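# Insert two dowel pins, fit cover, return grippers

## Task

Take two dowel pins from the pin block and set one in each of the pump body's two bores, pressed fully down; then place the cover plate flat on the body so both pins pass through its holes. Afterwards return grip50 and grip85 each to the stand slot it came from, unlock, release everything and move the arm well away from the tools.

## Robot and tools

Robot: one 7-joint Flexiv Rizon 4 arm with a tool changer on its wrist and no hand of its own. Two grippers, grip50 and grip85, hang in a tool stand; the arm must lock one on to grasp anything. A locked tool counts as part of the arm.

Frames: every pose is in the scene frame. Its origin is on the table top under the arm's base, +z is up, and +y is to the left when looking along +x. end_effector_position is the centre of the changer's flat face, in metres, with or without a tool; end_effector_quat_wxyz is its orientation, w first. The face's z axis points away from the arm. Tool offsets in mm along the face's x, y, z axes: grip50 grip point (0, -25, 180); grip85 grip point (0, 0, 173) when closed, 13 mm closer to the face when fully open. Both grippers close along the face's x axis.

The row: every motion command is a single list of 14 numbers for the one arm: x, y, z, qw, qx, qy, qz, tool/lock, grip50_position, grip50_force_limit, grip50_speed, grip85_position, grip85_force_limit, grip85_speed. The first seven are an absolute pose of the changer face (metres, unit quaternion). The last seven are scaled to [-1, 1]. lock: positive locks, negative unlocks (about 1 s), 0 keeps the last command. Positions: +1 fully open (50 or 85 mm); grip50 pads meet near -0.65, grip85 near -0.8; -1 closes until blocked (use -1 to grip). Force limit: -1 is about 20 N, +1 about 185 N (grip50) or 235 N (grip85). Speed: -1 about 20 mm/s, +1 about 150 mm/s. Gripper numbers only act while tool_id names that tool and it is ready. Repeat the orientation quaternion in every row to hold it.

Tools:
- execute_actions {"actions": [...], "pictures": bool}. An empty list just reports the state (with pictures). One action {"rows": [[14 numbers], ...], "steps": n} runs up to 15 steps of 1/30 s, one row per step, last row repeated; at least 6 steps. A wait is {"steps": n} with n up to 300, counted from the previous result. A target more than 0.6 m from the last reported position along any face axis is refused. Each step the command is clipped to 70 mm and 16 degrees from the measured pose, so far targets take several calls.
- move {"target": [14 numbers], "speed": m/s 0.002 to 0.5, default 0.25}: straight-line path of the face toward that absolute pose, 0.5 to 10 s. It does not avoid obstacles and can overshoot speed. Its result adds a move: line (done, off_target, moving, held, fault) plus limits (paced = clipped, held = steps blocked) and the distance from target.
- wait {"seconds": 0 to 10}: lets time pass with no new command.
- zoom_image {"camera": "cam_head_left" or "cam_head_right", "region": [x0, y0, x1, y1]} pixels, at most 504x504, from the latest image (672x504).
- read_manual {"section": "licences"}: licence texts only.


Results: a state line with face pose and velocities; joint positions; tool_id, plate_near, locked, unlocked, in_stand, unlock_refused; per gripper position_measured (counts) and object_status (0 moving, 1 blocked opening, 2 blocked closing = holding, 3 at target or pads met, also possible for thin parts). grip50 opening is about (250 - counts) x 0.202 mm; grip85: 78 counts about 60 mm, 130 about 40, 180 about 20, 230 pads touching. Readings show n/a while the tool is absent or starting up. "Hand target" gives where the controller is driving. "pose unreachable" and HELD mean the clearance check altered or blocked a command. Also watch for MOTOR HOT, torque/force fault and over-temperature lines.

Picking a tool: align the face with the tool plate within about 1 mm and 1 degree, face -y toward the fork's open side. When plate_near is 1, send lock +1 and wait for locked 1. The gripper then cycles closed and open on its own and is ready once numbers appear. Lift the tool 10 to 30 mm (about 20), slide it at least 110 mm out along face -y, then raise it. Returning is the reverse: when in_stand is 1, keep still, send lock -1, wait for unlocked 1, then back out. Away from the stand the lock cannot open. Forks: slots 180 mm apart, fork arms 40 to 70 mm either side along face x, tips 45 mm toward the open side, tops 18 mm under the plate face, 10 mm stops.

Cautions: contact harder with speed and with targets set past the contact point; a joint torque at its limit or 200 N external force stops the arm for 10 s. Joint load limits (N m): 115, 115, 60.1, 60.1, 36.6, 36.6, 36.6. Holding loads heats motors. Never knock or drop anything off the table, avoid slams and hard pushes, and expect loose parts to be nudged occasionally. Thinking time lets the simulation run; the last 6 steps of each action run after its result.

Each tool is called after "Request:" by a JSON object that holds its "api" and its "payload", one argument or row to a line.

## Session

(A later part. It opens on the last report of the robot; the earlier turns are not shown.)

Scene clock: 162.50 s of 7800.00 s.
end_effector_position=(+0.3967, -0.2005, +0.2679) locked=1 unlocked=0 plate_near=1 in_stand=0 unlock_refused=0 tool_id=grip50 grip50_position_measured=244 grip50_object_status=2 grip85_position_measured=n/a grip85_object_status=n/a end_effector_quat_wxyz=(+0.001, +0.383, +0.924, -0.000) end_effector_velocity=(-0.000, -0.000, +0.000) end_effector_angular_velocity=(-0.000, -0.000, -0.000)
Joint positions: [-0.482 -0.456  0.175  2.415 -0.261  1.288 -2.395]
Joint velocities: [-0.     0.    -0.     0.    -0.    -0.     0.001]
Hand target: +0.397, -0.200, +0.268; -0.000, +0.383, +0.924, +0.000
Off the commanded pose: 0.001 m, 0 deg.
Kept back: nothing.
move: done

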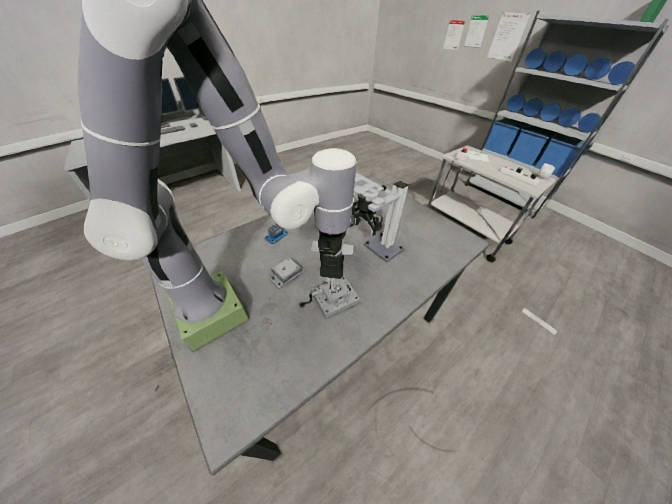

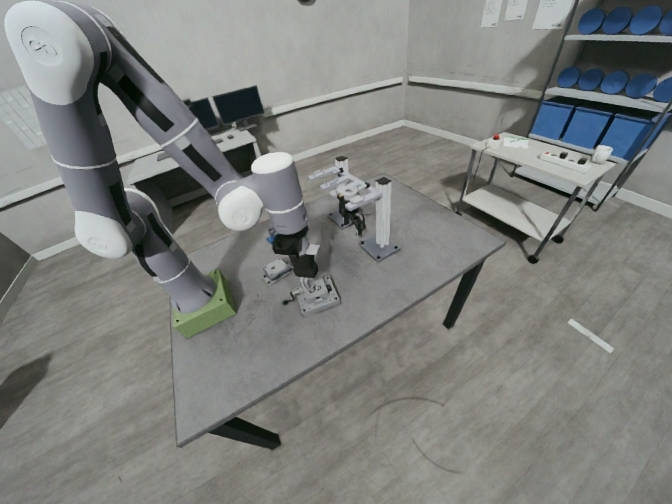

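Request:
{"api": "move", "payload": {
  "target": [0.3915,-0.2065,0.270,0,0.3827,0.9239,0,0,-1,0,-1,1,0,0],
  "speed": 0.01
}}

Request:
{"api": "move", "payload": {
  "target": [0.3915,-0.2065,0.2672,0,0.3827,0.9239,0,0,-1,0,-1,1,0,0],
  "speed": 0.003
}}

Request:
{"api": "move", "payload": {
  "target": [0.3985,-0.2065,0.2672,0,0.3827,0.9239,0,0,-1,0,-1,1,0,0],
  "speed": 0.002
}}

Request:
{"api": "zoom_image", "payload": {
  "camera": "cam_head_left",
  "region": [318, 278, 348, 303]
}}

Request:
{"api": "zoom_image", "payload": {
  "camera": "cam_head_right",
  "region": [296, 278, 326, 303]
}}

Scene clock: 164.27 s of 7800.00 s.
end_effector_position=(+0.3916, -0.2065, +0.2700) locked=1 unlocked=0 plate_near=1 in_stand=0 unlock_refused=0 tool_id=grip50 grip50_position_measured=244 grip50_object_status=2 grip85_position_measured=n/a grip85_object_status=n/a end_effector_quat_wxyz=(+0.000, +0.383, +0.924, +0.000) end_effector_velocity=(+0.000, -0.000, +0.000) end_effector_angular_velocity=(-0.000, -0.001, +0.000)
Joint positions: [-0.502 -0.448  0.18   2.418 -0.258  1.283 -2.414]
Joint velocities: [-0.001  0.     0.    -0.    -0.     0.    -0.   ]
Hand target: +0.391, -0.207, +0.270; +0.000, +0.383, +0.924, -0.000
Off the commanded pose: 0.000 m, 0 deg.
Kept back: nothing.
move: done

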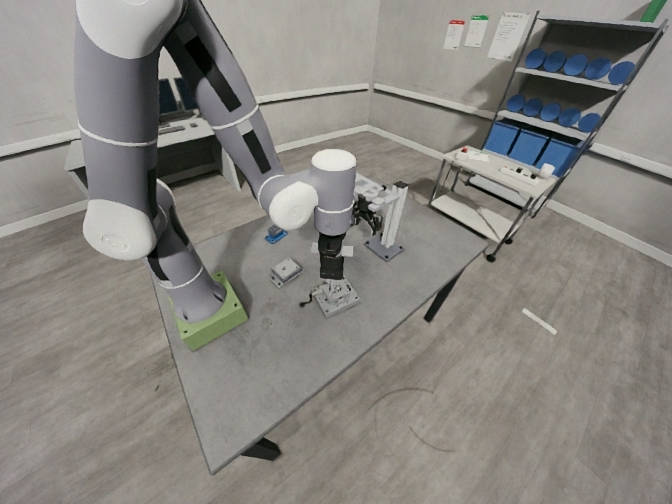

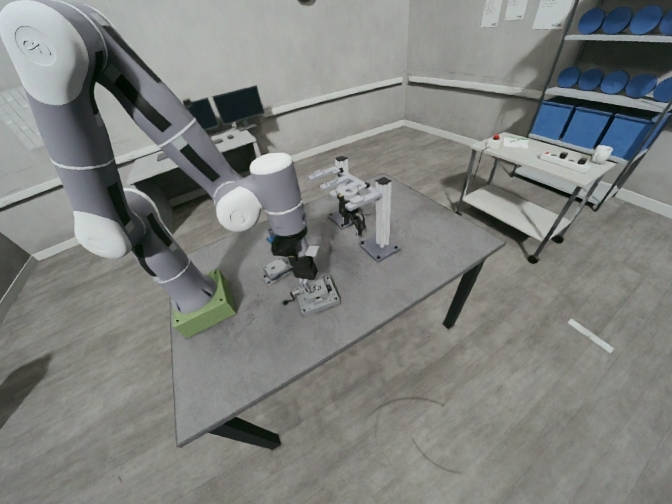

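Scene clock: 165.40 s of 7800.00 s.
end_effector_position=(+0.3921, -0.2065, +0.2680) locked=1 unlocked=0 plate_near=1 in_stand=0 unlock_refused=0 tool_id=grip50 grip50_position_measured=244 grip50_object_status=2 grip85_position_measured=n/a grip85_object_status=n/a end_effector_quat_wxyz=(+0.001, +0.382, +0.924, +0.000) end_effector_velocity=(+0.000, +0.000, +0.000) end_effector_angular_velocity=(-0.000, -0.000, +0.000)
Joint positions: [-0.497 -0.454  0.174  2.419 -0.26   1.292 -2.413]
Joint velocities: [ 0.    -0.    -0.    -0.    -0.001  0.     0.001]
Hand target: +0.392, -0.207, +0.267; -0.000, +0.383, +0.924, +0.000
Off the commanded pose: 0.001 m, 0 deg.
Kept back: nothing.
move: done

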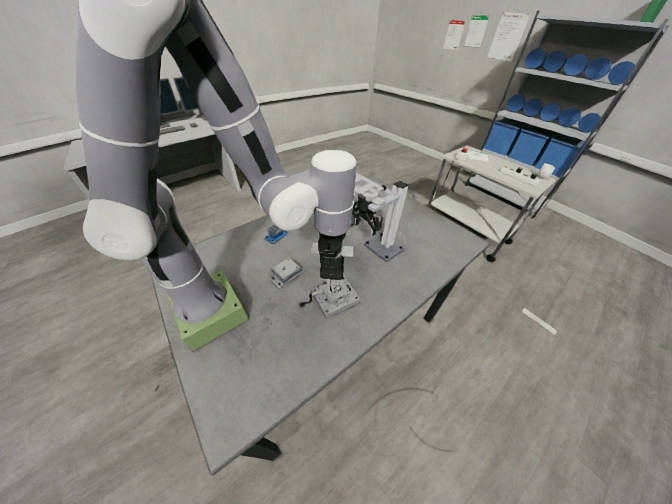

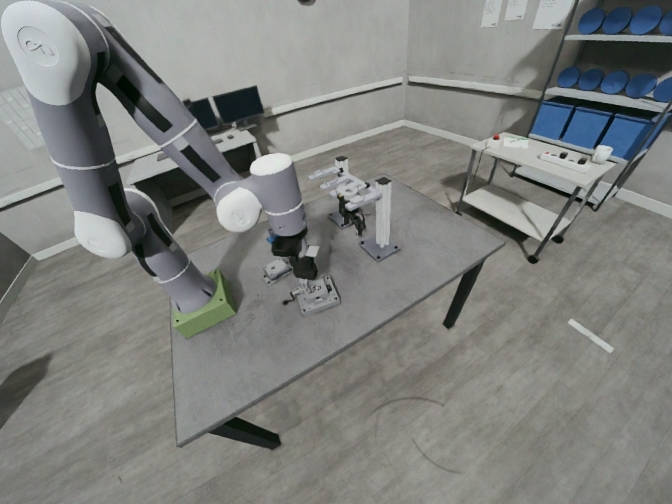

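Scene clock: 168.83 s of 7800.00 s.
end_effector_position=(+0.3983, -0.2065, +0.2673) locked=1 unlocked=0 plate_near=1 in_stand=0 unlock_refused=0 tool_id=grip50 grip50_position_measured=244 grip50_object_status=2 grip85_position_measured=n/a grip85_object_status=n/a end_effector_quat_wxyz=(-0.000, +0.383, +0.924, -0.000) end_effector_velocity=(+0.000, -0.000, +0.000) end_effector_angular_velocity=(-0.000, -0.000, +0.000)
Joint positions: [-0.494 -0.463  0.176  2.402 -0.259  1.281 -2.409]
Joint velocities: [-0.  0. -0. -0. -0. -0.  0.]
Hand target: +0.399, -0.206, +0.267; -0.000, +0.383, +0.924, +0.000
Off the commanded pose: 0.000 m, 0 deg.
Kept back: nothing.
move: done

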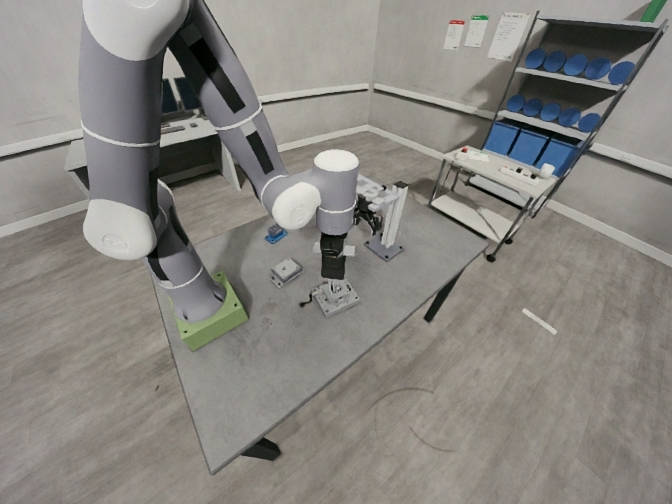

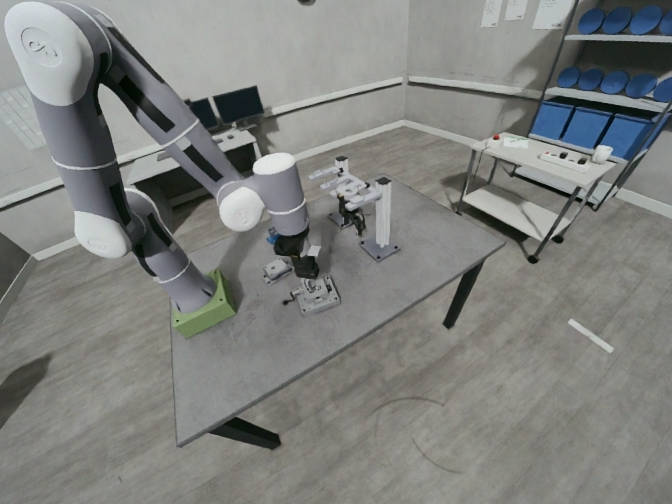

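Region (318, 278, 348, 303) of cam_head_left's 672x504 image, scaled by 16.800, with more detail than that image has.

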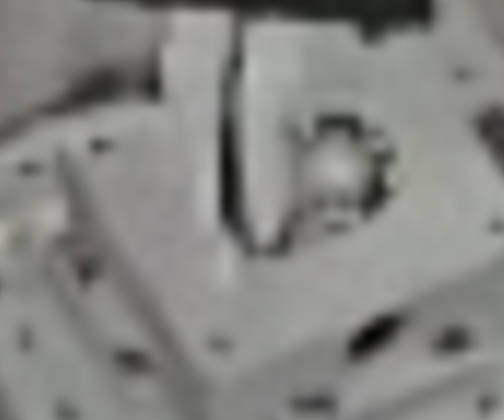

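Region (296, 278, 326, 303) of cam_head_right's 672x504 image, scaled by 16.800, with more detail than that image has.

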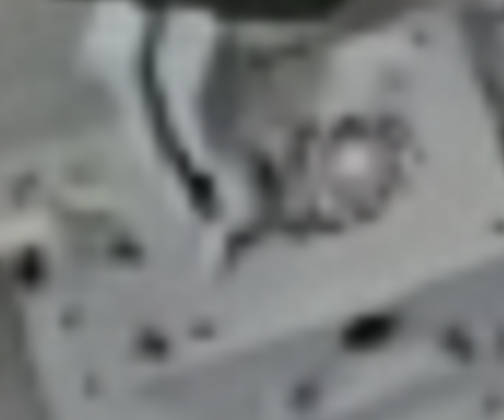

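Request:
{"api": "move", "payload": {
  "target": [0.3955,-0.2065,0.2665,0,0.3827,0.9239,0,0,-1,0,-1,1,0,0],
  "speed": 0.002
}}

Request:
{"api": "move", "payload": {
  "target": [0.3955,-0.2065,0.2645,0,0.3827,0.9239,0,0,-1,0,-1,1,0,0],
  "speed": 0.002
}}

Request:
{"api": "zoom_image", "payload": {
  "camera": "cam_head_left",
  "region": [318, 278, 348, 303]
}}

Request:
{"api": "zoom_image", "payload": {
  "camera": "cam_head_right",
  "region": [296, 278, 326, 303]
}}

Scene clock: 170.73 s of 7800.00 s.
end_effector_position=(+0.3965, -0.2065, +0.2673) locked=1 unlocked=0 plate_near=1 in_stand=0 unlock_refused=0 tool_id=grip50 grip50_position_measured=244 grip50_object_status=2 grip85_position_measured=n/a grip85_object_status=n/a end_effector_quat_wxyz=(+0.001, +0.382, +0.924, +0.000) end_effector_velocity=(-0.000, +0.000, -0.000) end_effector_angular_velocity=(-0.000, +0.001, +0.001)
Joint positions: [-0.494 -0.461  0.174  2.408 -0.261  1.289 -2.409]
Joint velocities: [-0.    -0.     0.     0.    -0.001 -0.     0.001]
Hand target: +0.396, -0.207, +0.266; +0.000, +0.383, +0.924, -0.000
Off the commanded pose: 0.001 m, 0 deg.
Kept back: nothing.
move: done

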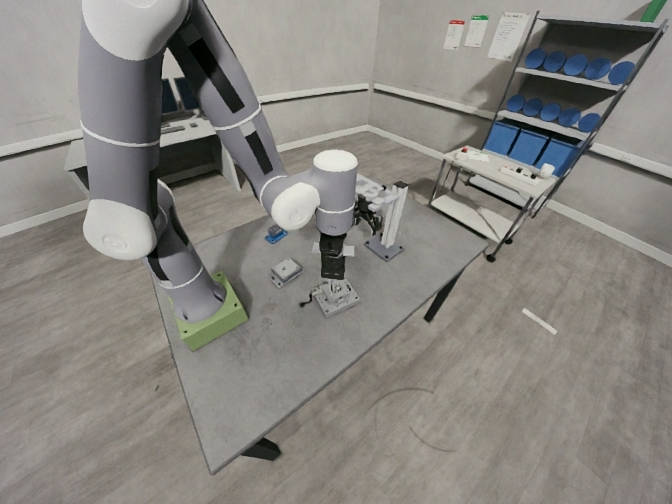

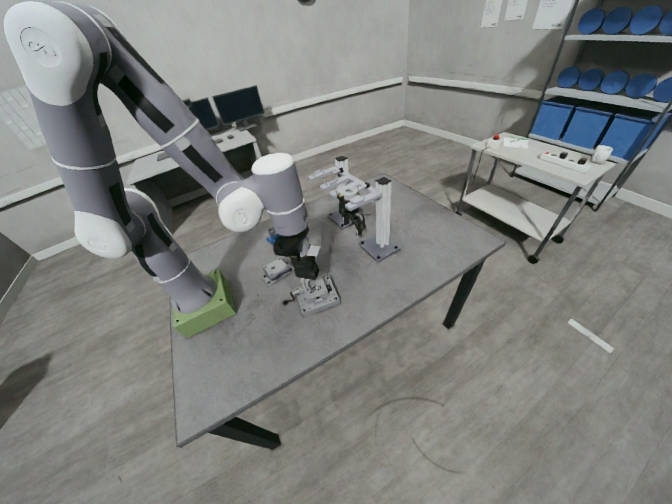

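Scene clock: 172.47 s of 7800.00 s.
end_effector_position=(+0.3975, -0.2060, +0.2663) locked=1 unlocked=0 plate_near=1 in_stand=0 unlock_refused=0 tool_id=grip50 grip50_position_measured=244 grip50_object_status=2 grip85_position_measured=n/a grip85_object_status=n/a end_effector_quat_wxyz=(+0.003, +0.382, +0.924, +0.001) end_effector_velocity=(+0.000, -0.000, +0.000) end_effector_angular_velocity=(-0.000, -0.000, -0.002)
Joint positions: [-0.492 -0.465  0.172  2.408 -0.265  1.296 -2.407]
Joint velocities: [-0.001  0.     0.    -0.    -0.001  0.     0.002]
Hand target: +0.396, -0.206, +0.265; +0.000, +0.383, +0.924, +0.000
Off the commanded pose: 0.003 m, 0 deg.
Kept back: nothing.
move: done

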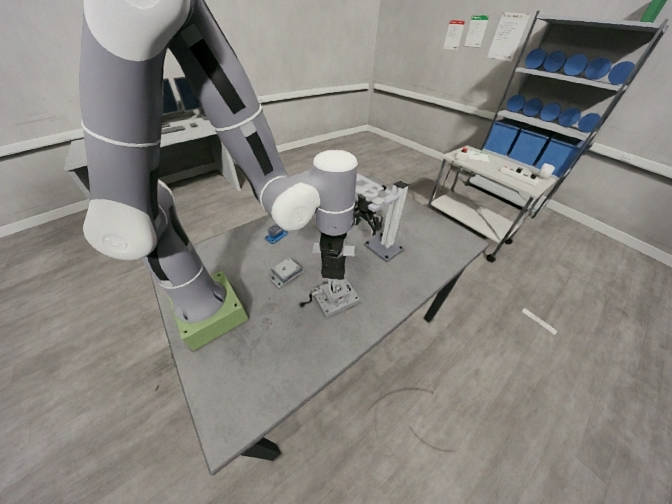

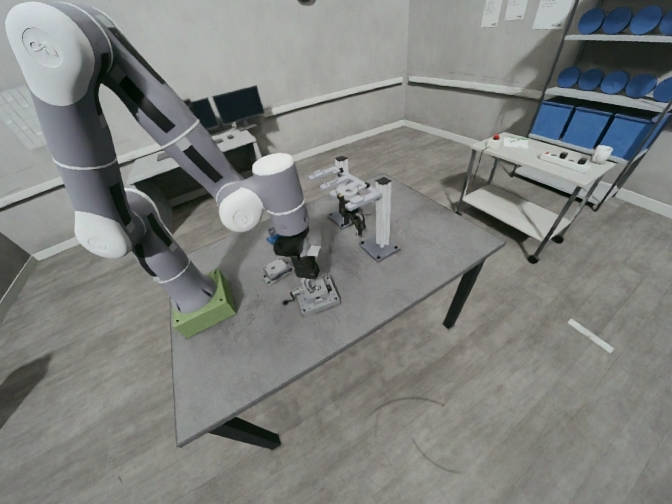

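Region (318, 278, 348, 303) of cam_head_left's 672x504 image, scaled by 16.800, with more detail than that image has.

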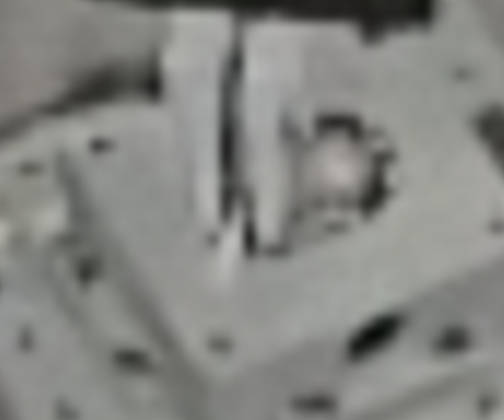

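Region (296, 278, 326, 303) of cam_head_right's 672x504 image, scaled by 16.800, with more detail than that image has.

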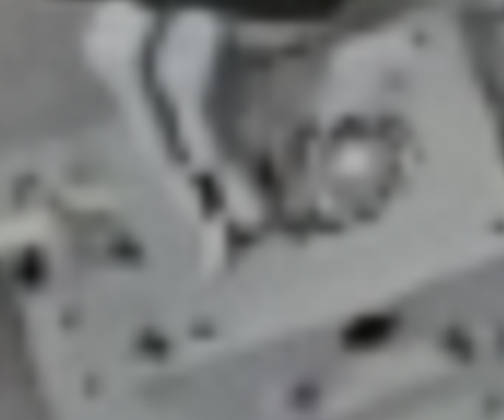

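Request:
{"api": "move", "payload": {
  "target": [0.3983,-0.2065,0.2668,0,0.3827,0.9239,0,0,-1,0,-1,1,0,0],
  "speed": 0.002
}}

Request:
{"api": "move", "payload": {
  "target": [0.3983,-0.2065,0.2645,0,0.3827,0.9239,0,0,-1,0,-1,1,0,0],
  "speed": 0.002
}}

Request:
{"api": "zoom_image", "payload": {
  "camera": "cam_head_left",
  "region": [318, 278, 348, 303]
}}

Request:
{"api": "zoom_image", "payload": {
  "camera": "cam_head_right",
  "region": [296, 278, 326, 303]
}}

Scene clock: 174.57 s of 7800.00 s.
end_effector_position=(+0.3985, -0.2064, +0.2669) locked=1 unlocked=0 plate_near=1 in_stand=0 unlock_refused=0 tool_id=grip50 grip50_position_measured=244 grip50_object_status=2 grip85_position_measured=n/a grip85_object_status=n/a end_effector_quat_wxyz=(+0.000, +0.382, +0.924, +0.000) end_effector_velocity=(-0.000, -0.000, -0.000) end_effector_angular_velocity=(+0.000, +0.000, -0.002)
Joint positions: [-0.496 -0.464  0.177  2.402 -0.263  1.283 -2.407]
Joint velocities: [-0.    -0.    -0.     0.     0.001 -0.     0.001]
Hand target: +0.398, -0.206, +0.267; +0.000, +0.383, +0.924, -0.000
Off the commanded pose: 0.000 m, 0 deg.
Kept back: nothing.
move: done

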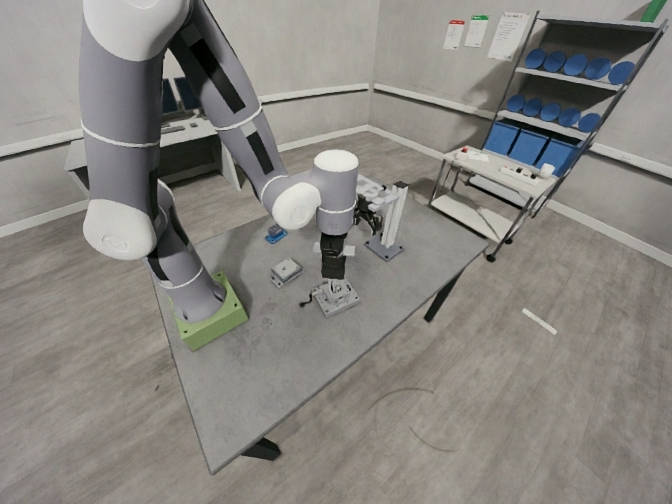

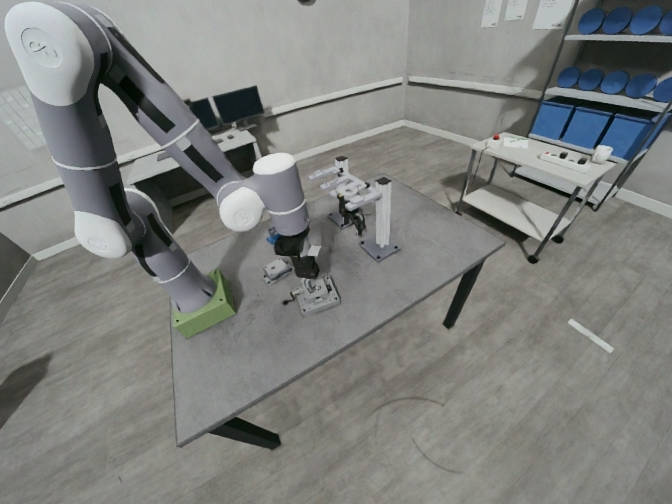

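Scene clock: 176.00 s of 7800.00 s.
end_effector_position=(+0.3995, -0.2058, +0.2656) locked=1 unlocked=0 plate_near=1 in_stand=0 unlock_refused=0 tool_id=grip50 grip50_position_measured=244 grip50_object_status=2 grip85_position_measured=n/a grip85_object_status=n/a end_effector_quat_wxyz=(+0.002, +0.382, +0.924, +0.000) end_effector_velocity=(+0.000, +0.000, +0.000) end_effector_angular_velocity=(+0.000, -0.000, +0.002)
Joint positions: [-0.492 -0.469  0.174  2.402 -0.266  1.291 -2.404]
Joint velocities: [-0.     0.     0.001 -0.    -0.001 -0.    -0.   ]
Hand target: +0.398, -0.206, +0.265; +0.000, +0.383, +0.924, +0.000
Off the commanded pose: 0.002 m, 0 deg.
Kept back: nothing.
move: done

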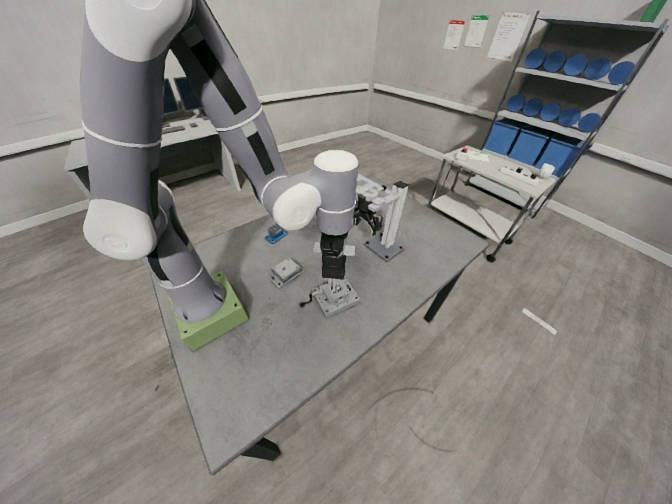

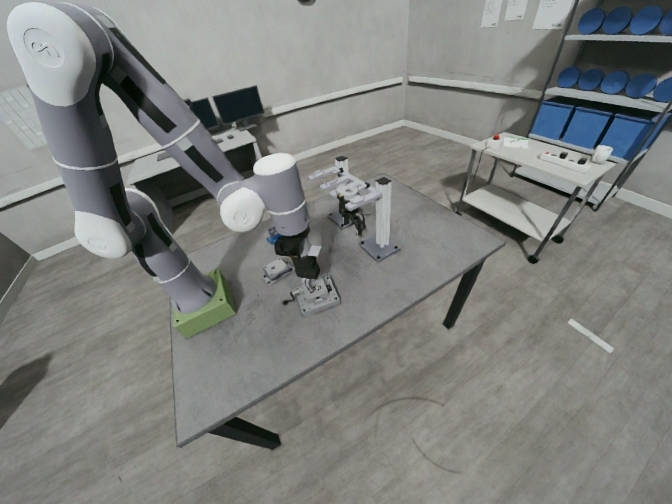

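Region (318, 278, 348, 303) of cam_head_left's 672x504 image, scaled by 16.800, with more detail than that image has.

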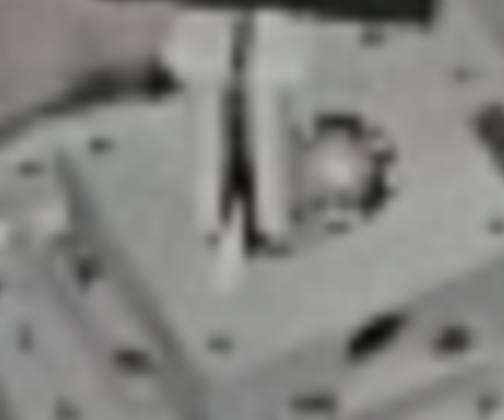

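Region (296, 278, 326, 303) of cam_head_right's 672x504 image, scaled by 16.800, with more detail than that image has.

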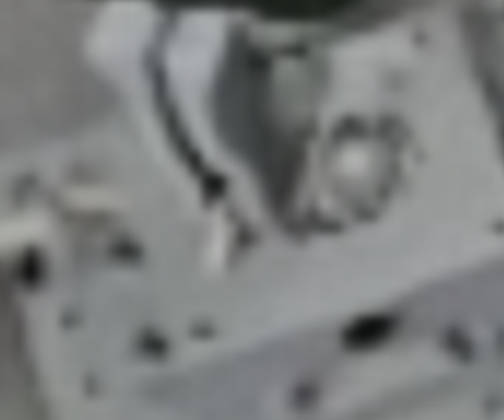

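Request:
{"api": "move", "payload": {
  "target": [0.3945,-0.2090,0.2678,0,0.3827,0.9239,0,0,-1,0,-1,1,0,0],
  "speed": 0.002
}}

Request:
{"api": "zoom_image", "payload": {
  "camera": "cam_head_left",
  "region": [318, 278, 348, 303]
}}

Request:
{"api": "zoom_image", "payload": {
  "camera": "cam_head_right",
  "region": [296, 278, 326, 303]
}}

Scene clock: 179.73 s of 7800.00 s.
end_effector_position=(+0.3946, -0.2090, +0.2678) locked=1 unlocked=0 plate_near=1 in_stand=0 unlock_refused=0 tool_id=grip50 grip50_position_measured=244 grip50_object_status=2 grip85_position_measured=n/a grip85_object_status=n/a end_effector_quat_wxyz=(+0.000, +0.383, +0.924, +0.000) end_effector_velocity=(-0.000, -0.000, +0.000) end_effector_angular_velocity=(+0.000, -0.000, -0.000)
Joint positions: [-0.508 -0.459  0.18   2.408 -0.266  1.284 -2.412]
Joint velocities: [-0.001  0.    -0.    -0.     0.     0.    -0.   ]
Hand target: +0.394, -0.209, +0.268; +0.000, +0.383, +0.924, -0.000
Off the commanded pose: 0.000 m, 0 deg.
Kept back: nothing.
move: done

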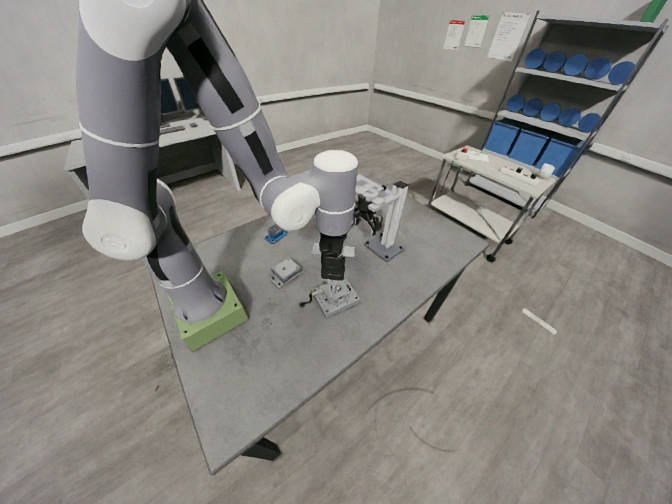

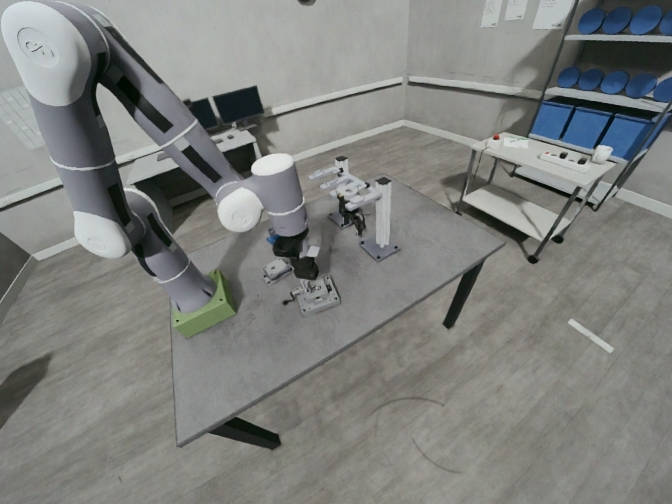

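Region (318, 278, 348, 303) of cam_head_left's 672x504 image, scaled by 16.800, with more detail than that image has.

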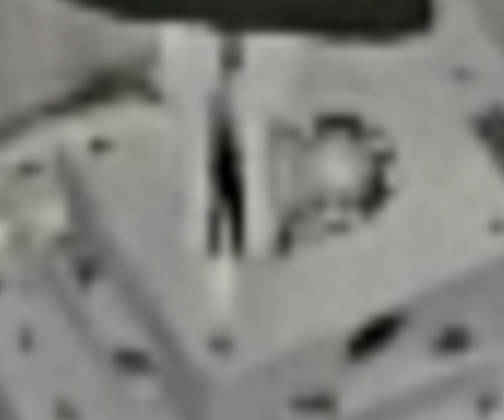

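Region (296, 278, 326, 303) of cam_head_right's 672x504 image, scaled by 16.800, with more detail than that image has.

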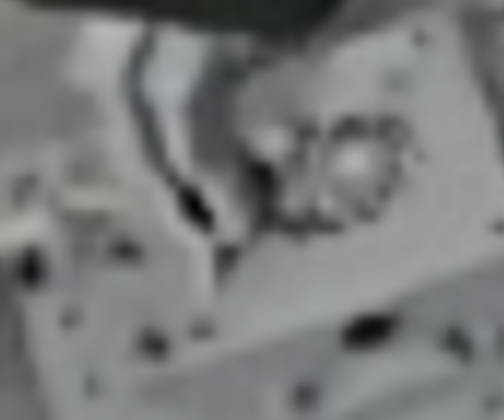

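Request:
{"api": "move", "payload": {
  "target": [0.3945,-0.2090,0.2668,0,0.3827,0.9239,0,0,-1,0,-1,1,0,0],
  "speed": 0.002
}}

Request:
{"api": "move", "payload": {
  "target": [0.3945,-0.2090,0.2668,0,0.3827,0.9239,0,0,-0.55,0,-1,1,0,0],
  "speed": 0.002
}}

Request:
{"api": "move", "payload": {
  "target": [0.3925,-0.2110,0.2668,0,0.3827,0.9239,0,0,-0.55,0,-1,1,0,0],
  "speed": 0.002
}}

Request:
{"api": "move", "payload": {
  "target": [0.3925,-0.2110,0.2668,0,0.3827,0.9239,0,0,-1,0.6,-1,1,0,0],
  "speed": 0.002
}}

Request:
{"api": "zoom_image", "payload": {
  "camera": "cam_head_left",
  "region": [318, 278, 348, 303]
}}

Request:
{"api": "zoom_image", "payload": {
  "camera": "cam_head_right",
  "region": [296, 278, 326, 303]
}}

Scene clock: 180.83 s of 7800.00 s.
end_effector_position=(+0.3945, -0.2090, +0.2669) locked=1 unlocked=0 plate_near=1 in_stand=0 unlock_refused=0 tool_id=grip50 grip50_position_measured=244 grip50_object_status=2 grip85_position_measured=n/a grip85_object_status=n/a end_effector_quat_wxyz=(+0.000, +0.383, +0.924, -0.000) end_effector_velocity=(+0.000, -0.000, +0.000) end_effector_angular_velocity=(-0.000, -0.000, -0.001)
Joint positions: [-0.506 -0.462  0.178  2.408 -0.266  1.286 -2.412]
Joint velocities: [ 0.  0. -0. -0.  0. -0.  0.]
Hand target: +0.395, -0.209, +0.267; -0.000, +0.383, +0.924, +0.000
Off the commanded pose: 0.000 m, 0 deg.
Kept back: nothing.
move: done

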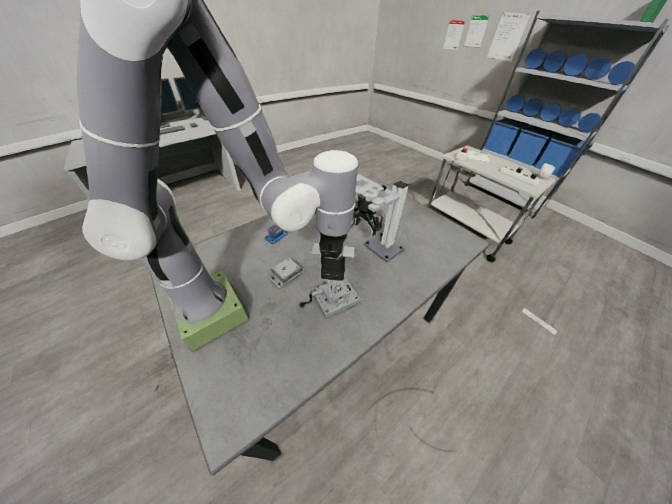

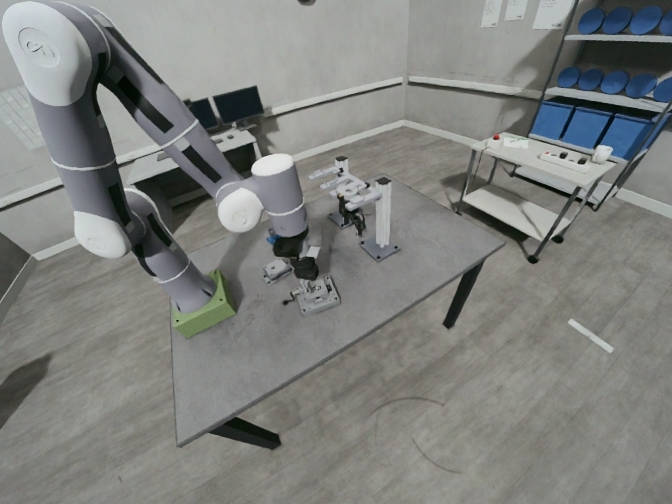

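Scene clock: 181.53 s of 7800.00 s.
end_effector_position=(+0.3945, -0.2090, +0.2669) locked=1 unlocked=0 plate_near=1 in_stand=0 unlock_refused=0 tool_id=grip50 grip50_position_measured=235 grip50_object_status=3 grip85_position_measured=n/a grip85_object_status=n/a end_effector_quat_wxyz=(+0.000, +0.383, +0.924, -0.000) end_effector_velocity=(+0.000, +0.000, +0.000) end_effector_angular_velocity=(+0.000, -0.000, +0.000)
Joint positions: [-0.506 -0.462  0.178  2.408 -0.266  1.286 -2.412]
Joint velocities: [ 0.  0.  0. -0.  0.  0. -0.]
Hand target: +0.395, -0.209, +0.267; -0.000, +0.383, +0.924, +0.000
Off the commanded pose: 0.000 m, 0 deg.
Kept back: nothing.
move: done

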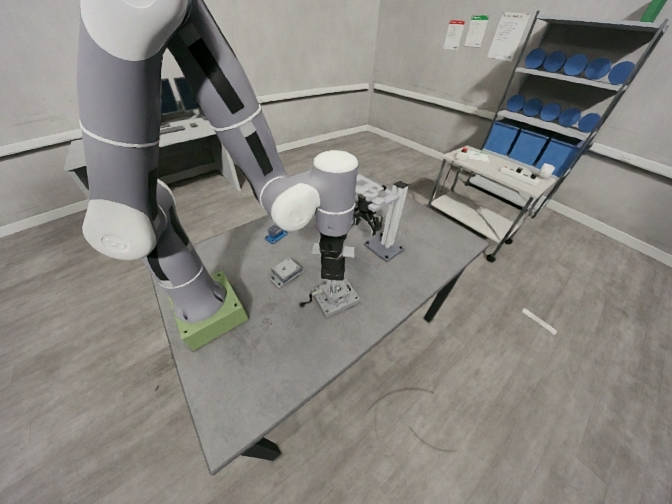

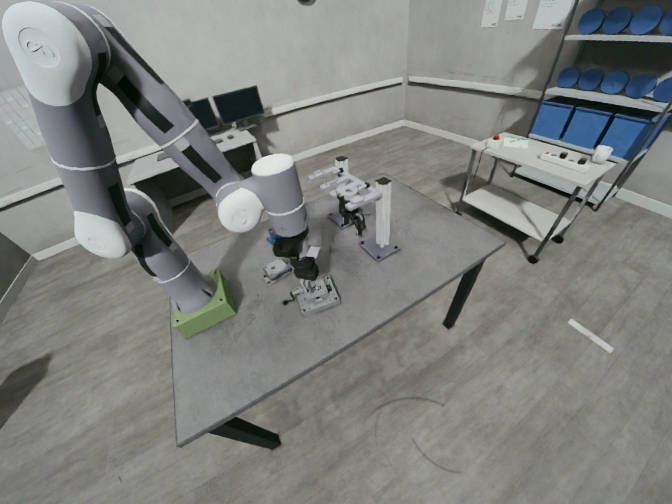

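Scene clock: 183.17 s of 7800.00 s.
end_effector_position=(+0.3932, -0.2106, +0.2672) locked=1 unlocked=0 plate_near=1 in_stand=0 unlock_refused=0 tool_id=grip50 grip50_position_measured=235 grip50_object_status=3 grip85_position_measured=n/a grip85_object_status=n/a end_effector_quat_wxyz=(+0.001, +0.382, +0.924, +0.000) end_effector_velocity=(-0.000, -0.000, -0.000) end_effector_angular_velocity=(-0.000, +0.000, -0.000)
Joint positions: [-0.512 -0.46   0.179  2.41  -0.267  1.289 -2.417]
Joint velocities: [-0.001 -0.    -0.     0.    -0.     0.    -0.   ]
Hand target: +0.393, -0.211, +0.267; +0.000, +0.383, +0.924, -0.000
Off the commanded pose: 0.001 m, 0 deg.
Kept back: nothing.
move: done

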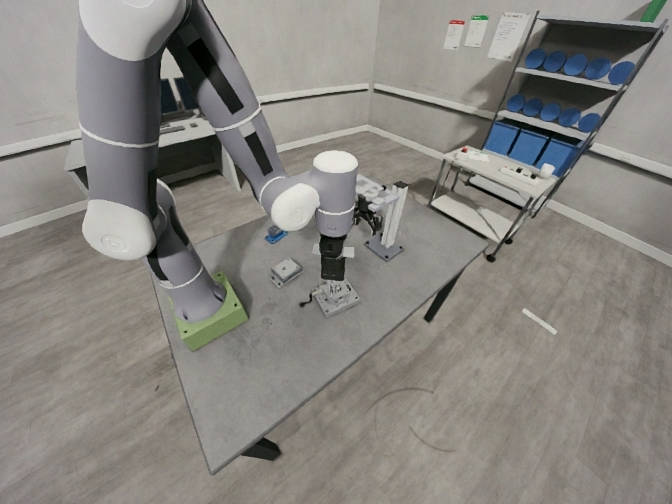

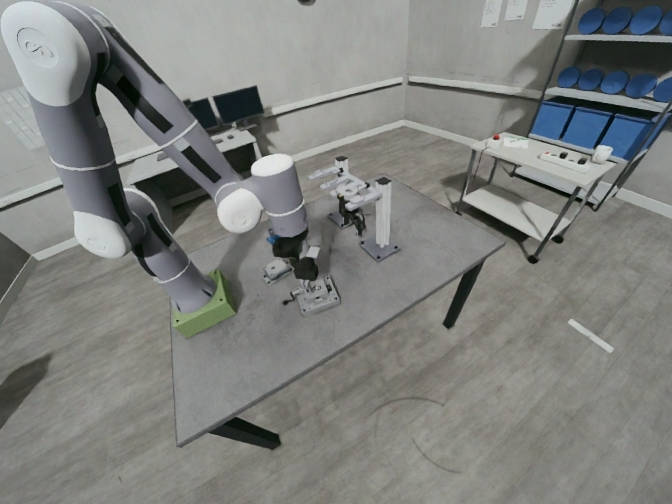

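Scene clock: 183.87 s of 7800.00 s.
end_effector_position=(+0.3929, -0.2109, +0.2671) locked=1 unlocked=0 plate_near=1 in_stand=0 unlock_refused=0 tool_id=grip50 grip50_position_measured=249 grip50_object_status=2 grip85_position_measured=n/a grip85_object_status=n/a end_effector_quat_wxyz=(+0.001, +0.383, +0.924, +0.000) end_effector_velocity=(+0.000, -0.000, +0.000) end_effector_angular_velocity=(+0.000, -0.000, +0.000)
Joint positions: [-0.512 -0.46   0.178  2.411 -0.267  1.289 -2.417]
Joint velocities: [ 0.     0.     0.    -0.     0.001 -0.    -0.001]
Hand target: +0.393, -0.211, +0.267; +0.000, +0.383, +0.924, -0.000
Off the commanded pose: 0.000 m, 0 deg.
Kept back: nothing.
move: done

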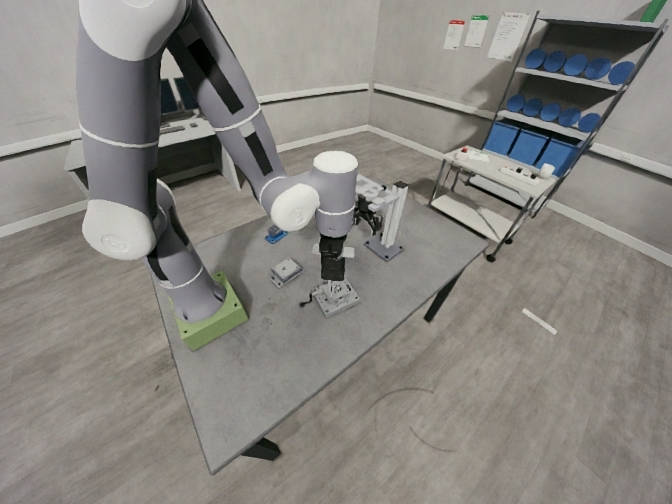

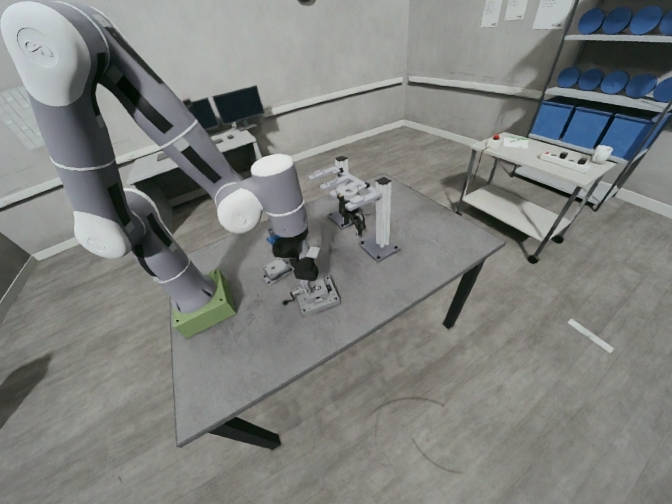

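Region (318, 278, 348, 303) of cam_head_left's 672x504 image, scaled by 16.800, with more detail than that image has.

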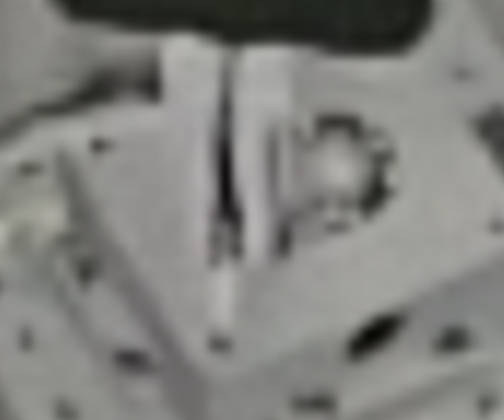

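Region (296, 278, 326, 303) of cam_head_right's 672x504 image, scaled by 16.800, with more detail than that image has.

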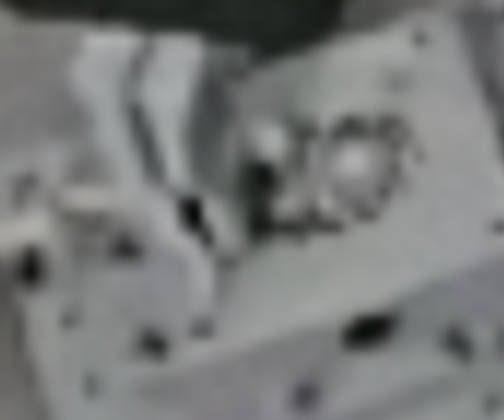

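Request:
{"api": "move", "payload": {
  "target": [0.3925,-0.2110,0.29,0,0.3827,0.9239,0,0,-1,0.6,-1,1,0,0],
  "speed": 0.03
}}

Request:
{"api": "move", "payload": {
  "target": [0.48,0.0,0.29,0,0.3827,0.9239,0,0,-1,0.6,-1,1,0,0],
  "speed": 0.1
}}

Request:
{"api": "move", "payload": {
  "target": [0.48,0.0,0.21,0,0.3827,0.9239,0,0,-1,0.6,-1,1,0,0],
  "speed": 0.04
}}

Request:
{"api": "zoom_image", "payload": {
  "camera": "cam_head_left",
  "region": [295, 235, 345, 275]
}}

Request:
{"api": "zoom_image", "payload": {
  "camera": "cam_head_right",
  "region": [280, 235, 330, 275]
}}

Scene clock: 185.37 s of 7800.00 s.
end_effector_position=(+0.3925, -0.2110, +0.2901) locked=1 unlocked=0 plate_near=1 in_stand=0 unlock_refused=0 tool_id=grip50 grip50_position_measured=249 grip50_object_status=2 grip85_position_measured=n/a grip85_object_status=n/a end_effector_quat_wxyz=(+0.000, +0.383, +0.924, -0.000) end_effector_velocity=(-0.000, -0.000, -0.000) end_effector_angular_velocity=(+0.000, -0.000, -0.001)
Joint positions: [-0.544 -0.396  0.223  2.399 -0.231  1.211 -2.443]
Joint velocities: [-0.001 -0.     0.001 -0.     0.    -0.     0.001]
Hand target: +0.392, -0.211, +0.290; -0.000, +0.383, +0.924, -0.000
Off the commanded pose: 0.000 m, 0 deg.
Kept back: nothing.
move: done

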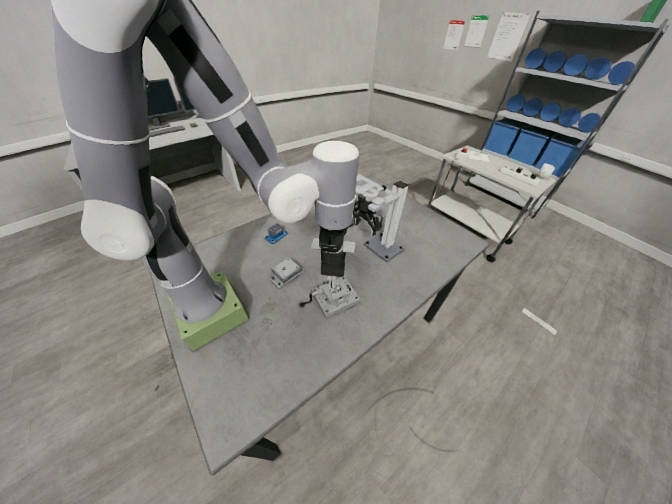

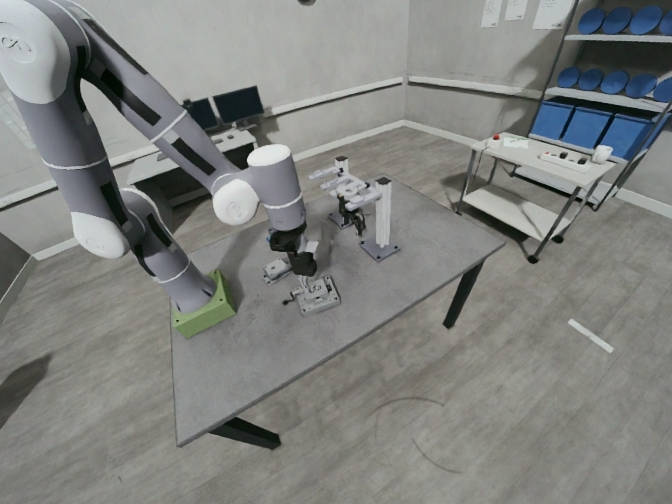

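Scene clock: 187.93 s of 7800.00 s.
end_effector_position=(+0.4800, +0.0002, +0.2903) locked=1 unlocked=0 plate_near=1 in_stand=0 unlock_refused=0 tool_id=grip50 grip50_position_measured=249 grip50_object_status=2 grip85_position_measured=n/a grip85_object_status=n/a end_effector_quat_wxyz=(-0.000, +0.383, +0.924, +0.001) end_effector_velocity=(+0.000, +0.000, +0.000) end_effector_angular_velocity=(+0.000, -0.000, +0.001)
Joint positions: [-0.123 -0.452  0.278  2.301 -0.29   1.157 -1.927]
Joint velocities: [-0.    -0.     0.    -0.     0.     0.    -0.001]
Hand target: +0.480, +0.000, +0.290; -0.000, +0.383, +0.924, +0.001
Off the commanded pose: 0.000 m, 0 deg.
Kept back: nothing.
move: done

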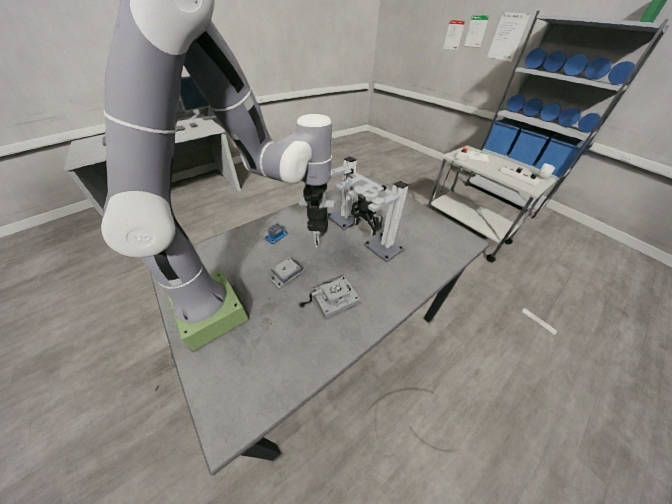

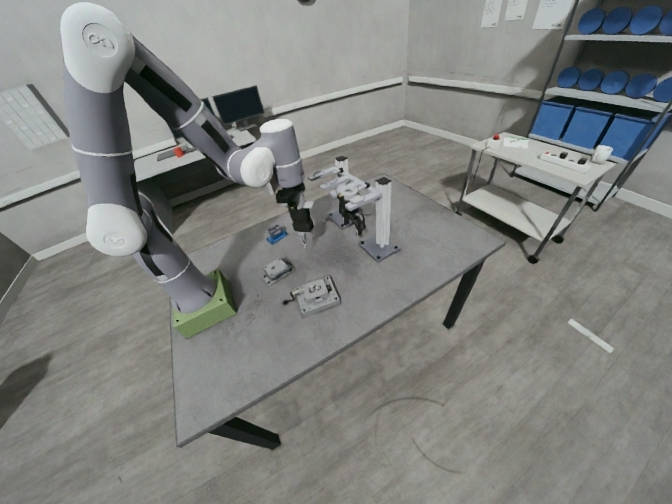

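Scene clock: 190.20 s of 7800.00 s.
end_effector_position=(+0.4801, +0.0000, +0.2099) locked=1 unlocked=0 plate_near=1 in_stand=0 unlock_refused=0 tool_id=grip50 grip50_position_measured=249 grip50_object_status=2 grip85_position_measured=n/a grip85_object_status=n/a end_effector_quat_wxyz=(-0.000, +0.383, +0.924, +0.000) end_effector_velocity=(+0.000, -0.000, +0.000) end_effector_angular_velocity=(+0.000, -0.000, -0.001)
Joint positions: [-0.01  -0.657  0.118  2.318 -0.394  1.392 -1.849]
Joint velocities: [ 0.    -0.    -0.    -0.     0.001  0.     0.001]
Hand target: +0.480, +0.000, +0.210; -0.000, +0.383, +0.924, +0.000
Off the commanded pose: 0.000 m, 0 deg.
Kept back: nothing.
move: done

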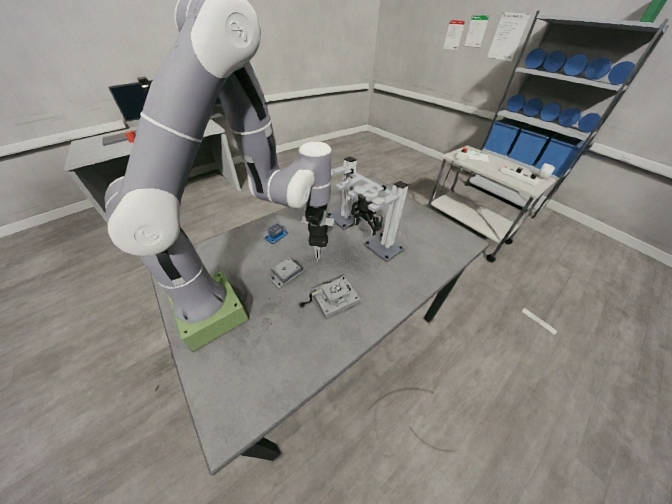

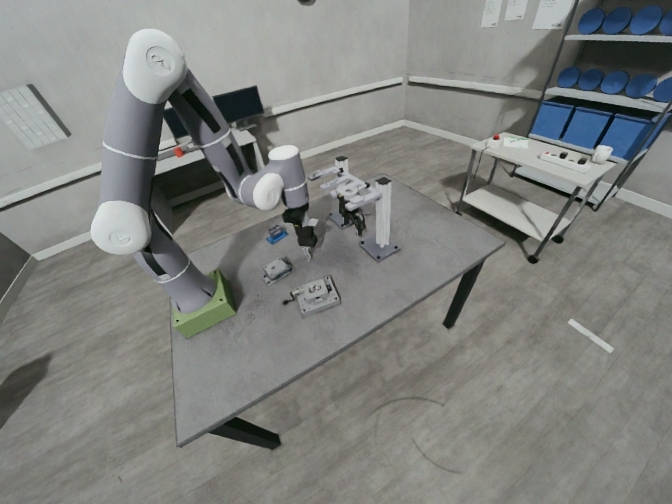

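Region (295, 235, 345, 275) of cam_head_left's 672x504 image, scaled by 10.080, with more detail than that image has; it fills the top 403 rows of this view, and the rest is white.

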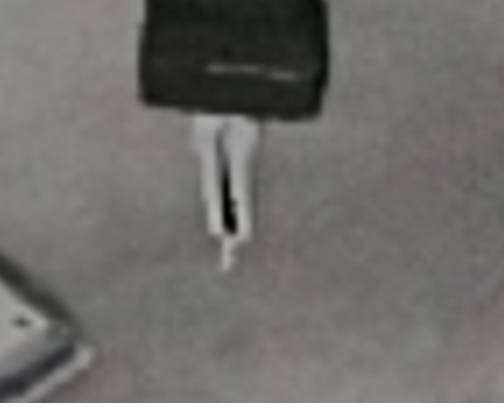

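Region (280, 235, 330, 275) of cam_head_right's 672x504 image, scaled by 10.080, with more detail than that image has; it fills the top 403 rows of this view, and the rest is white.

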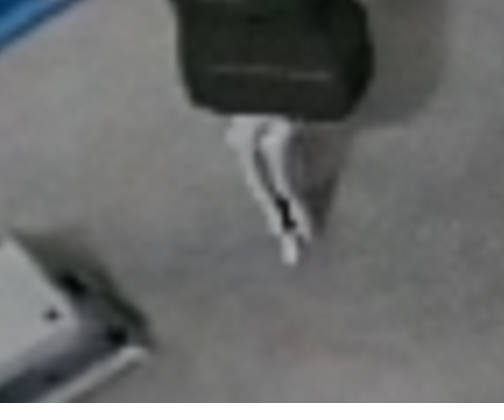

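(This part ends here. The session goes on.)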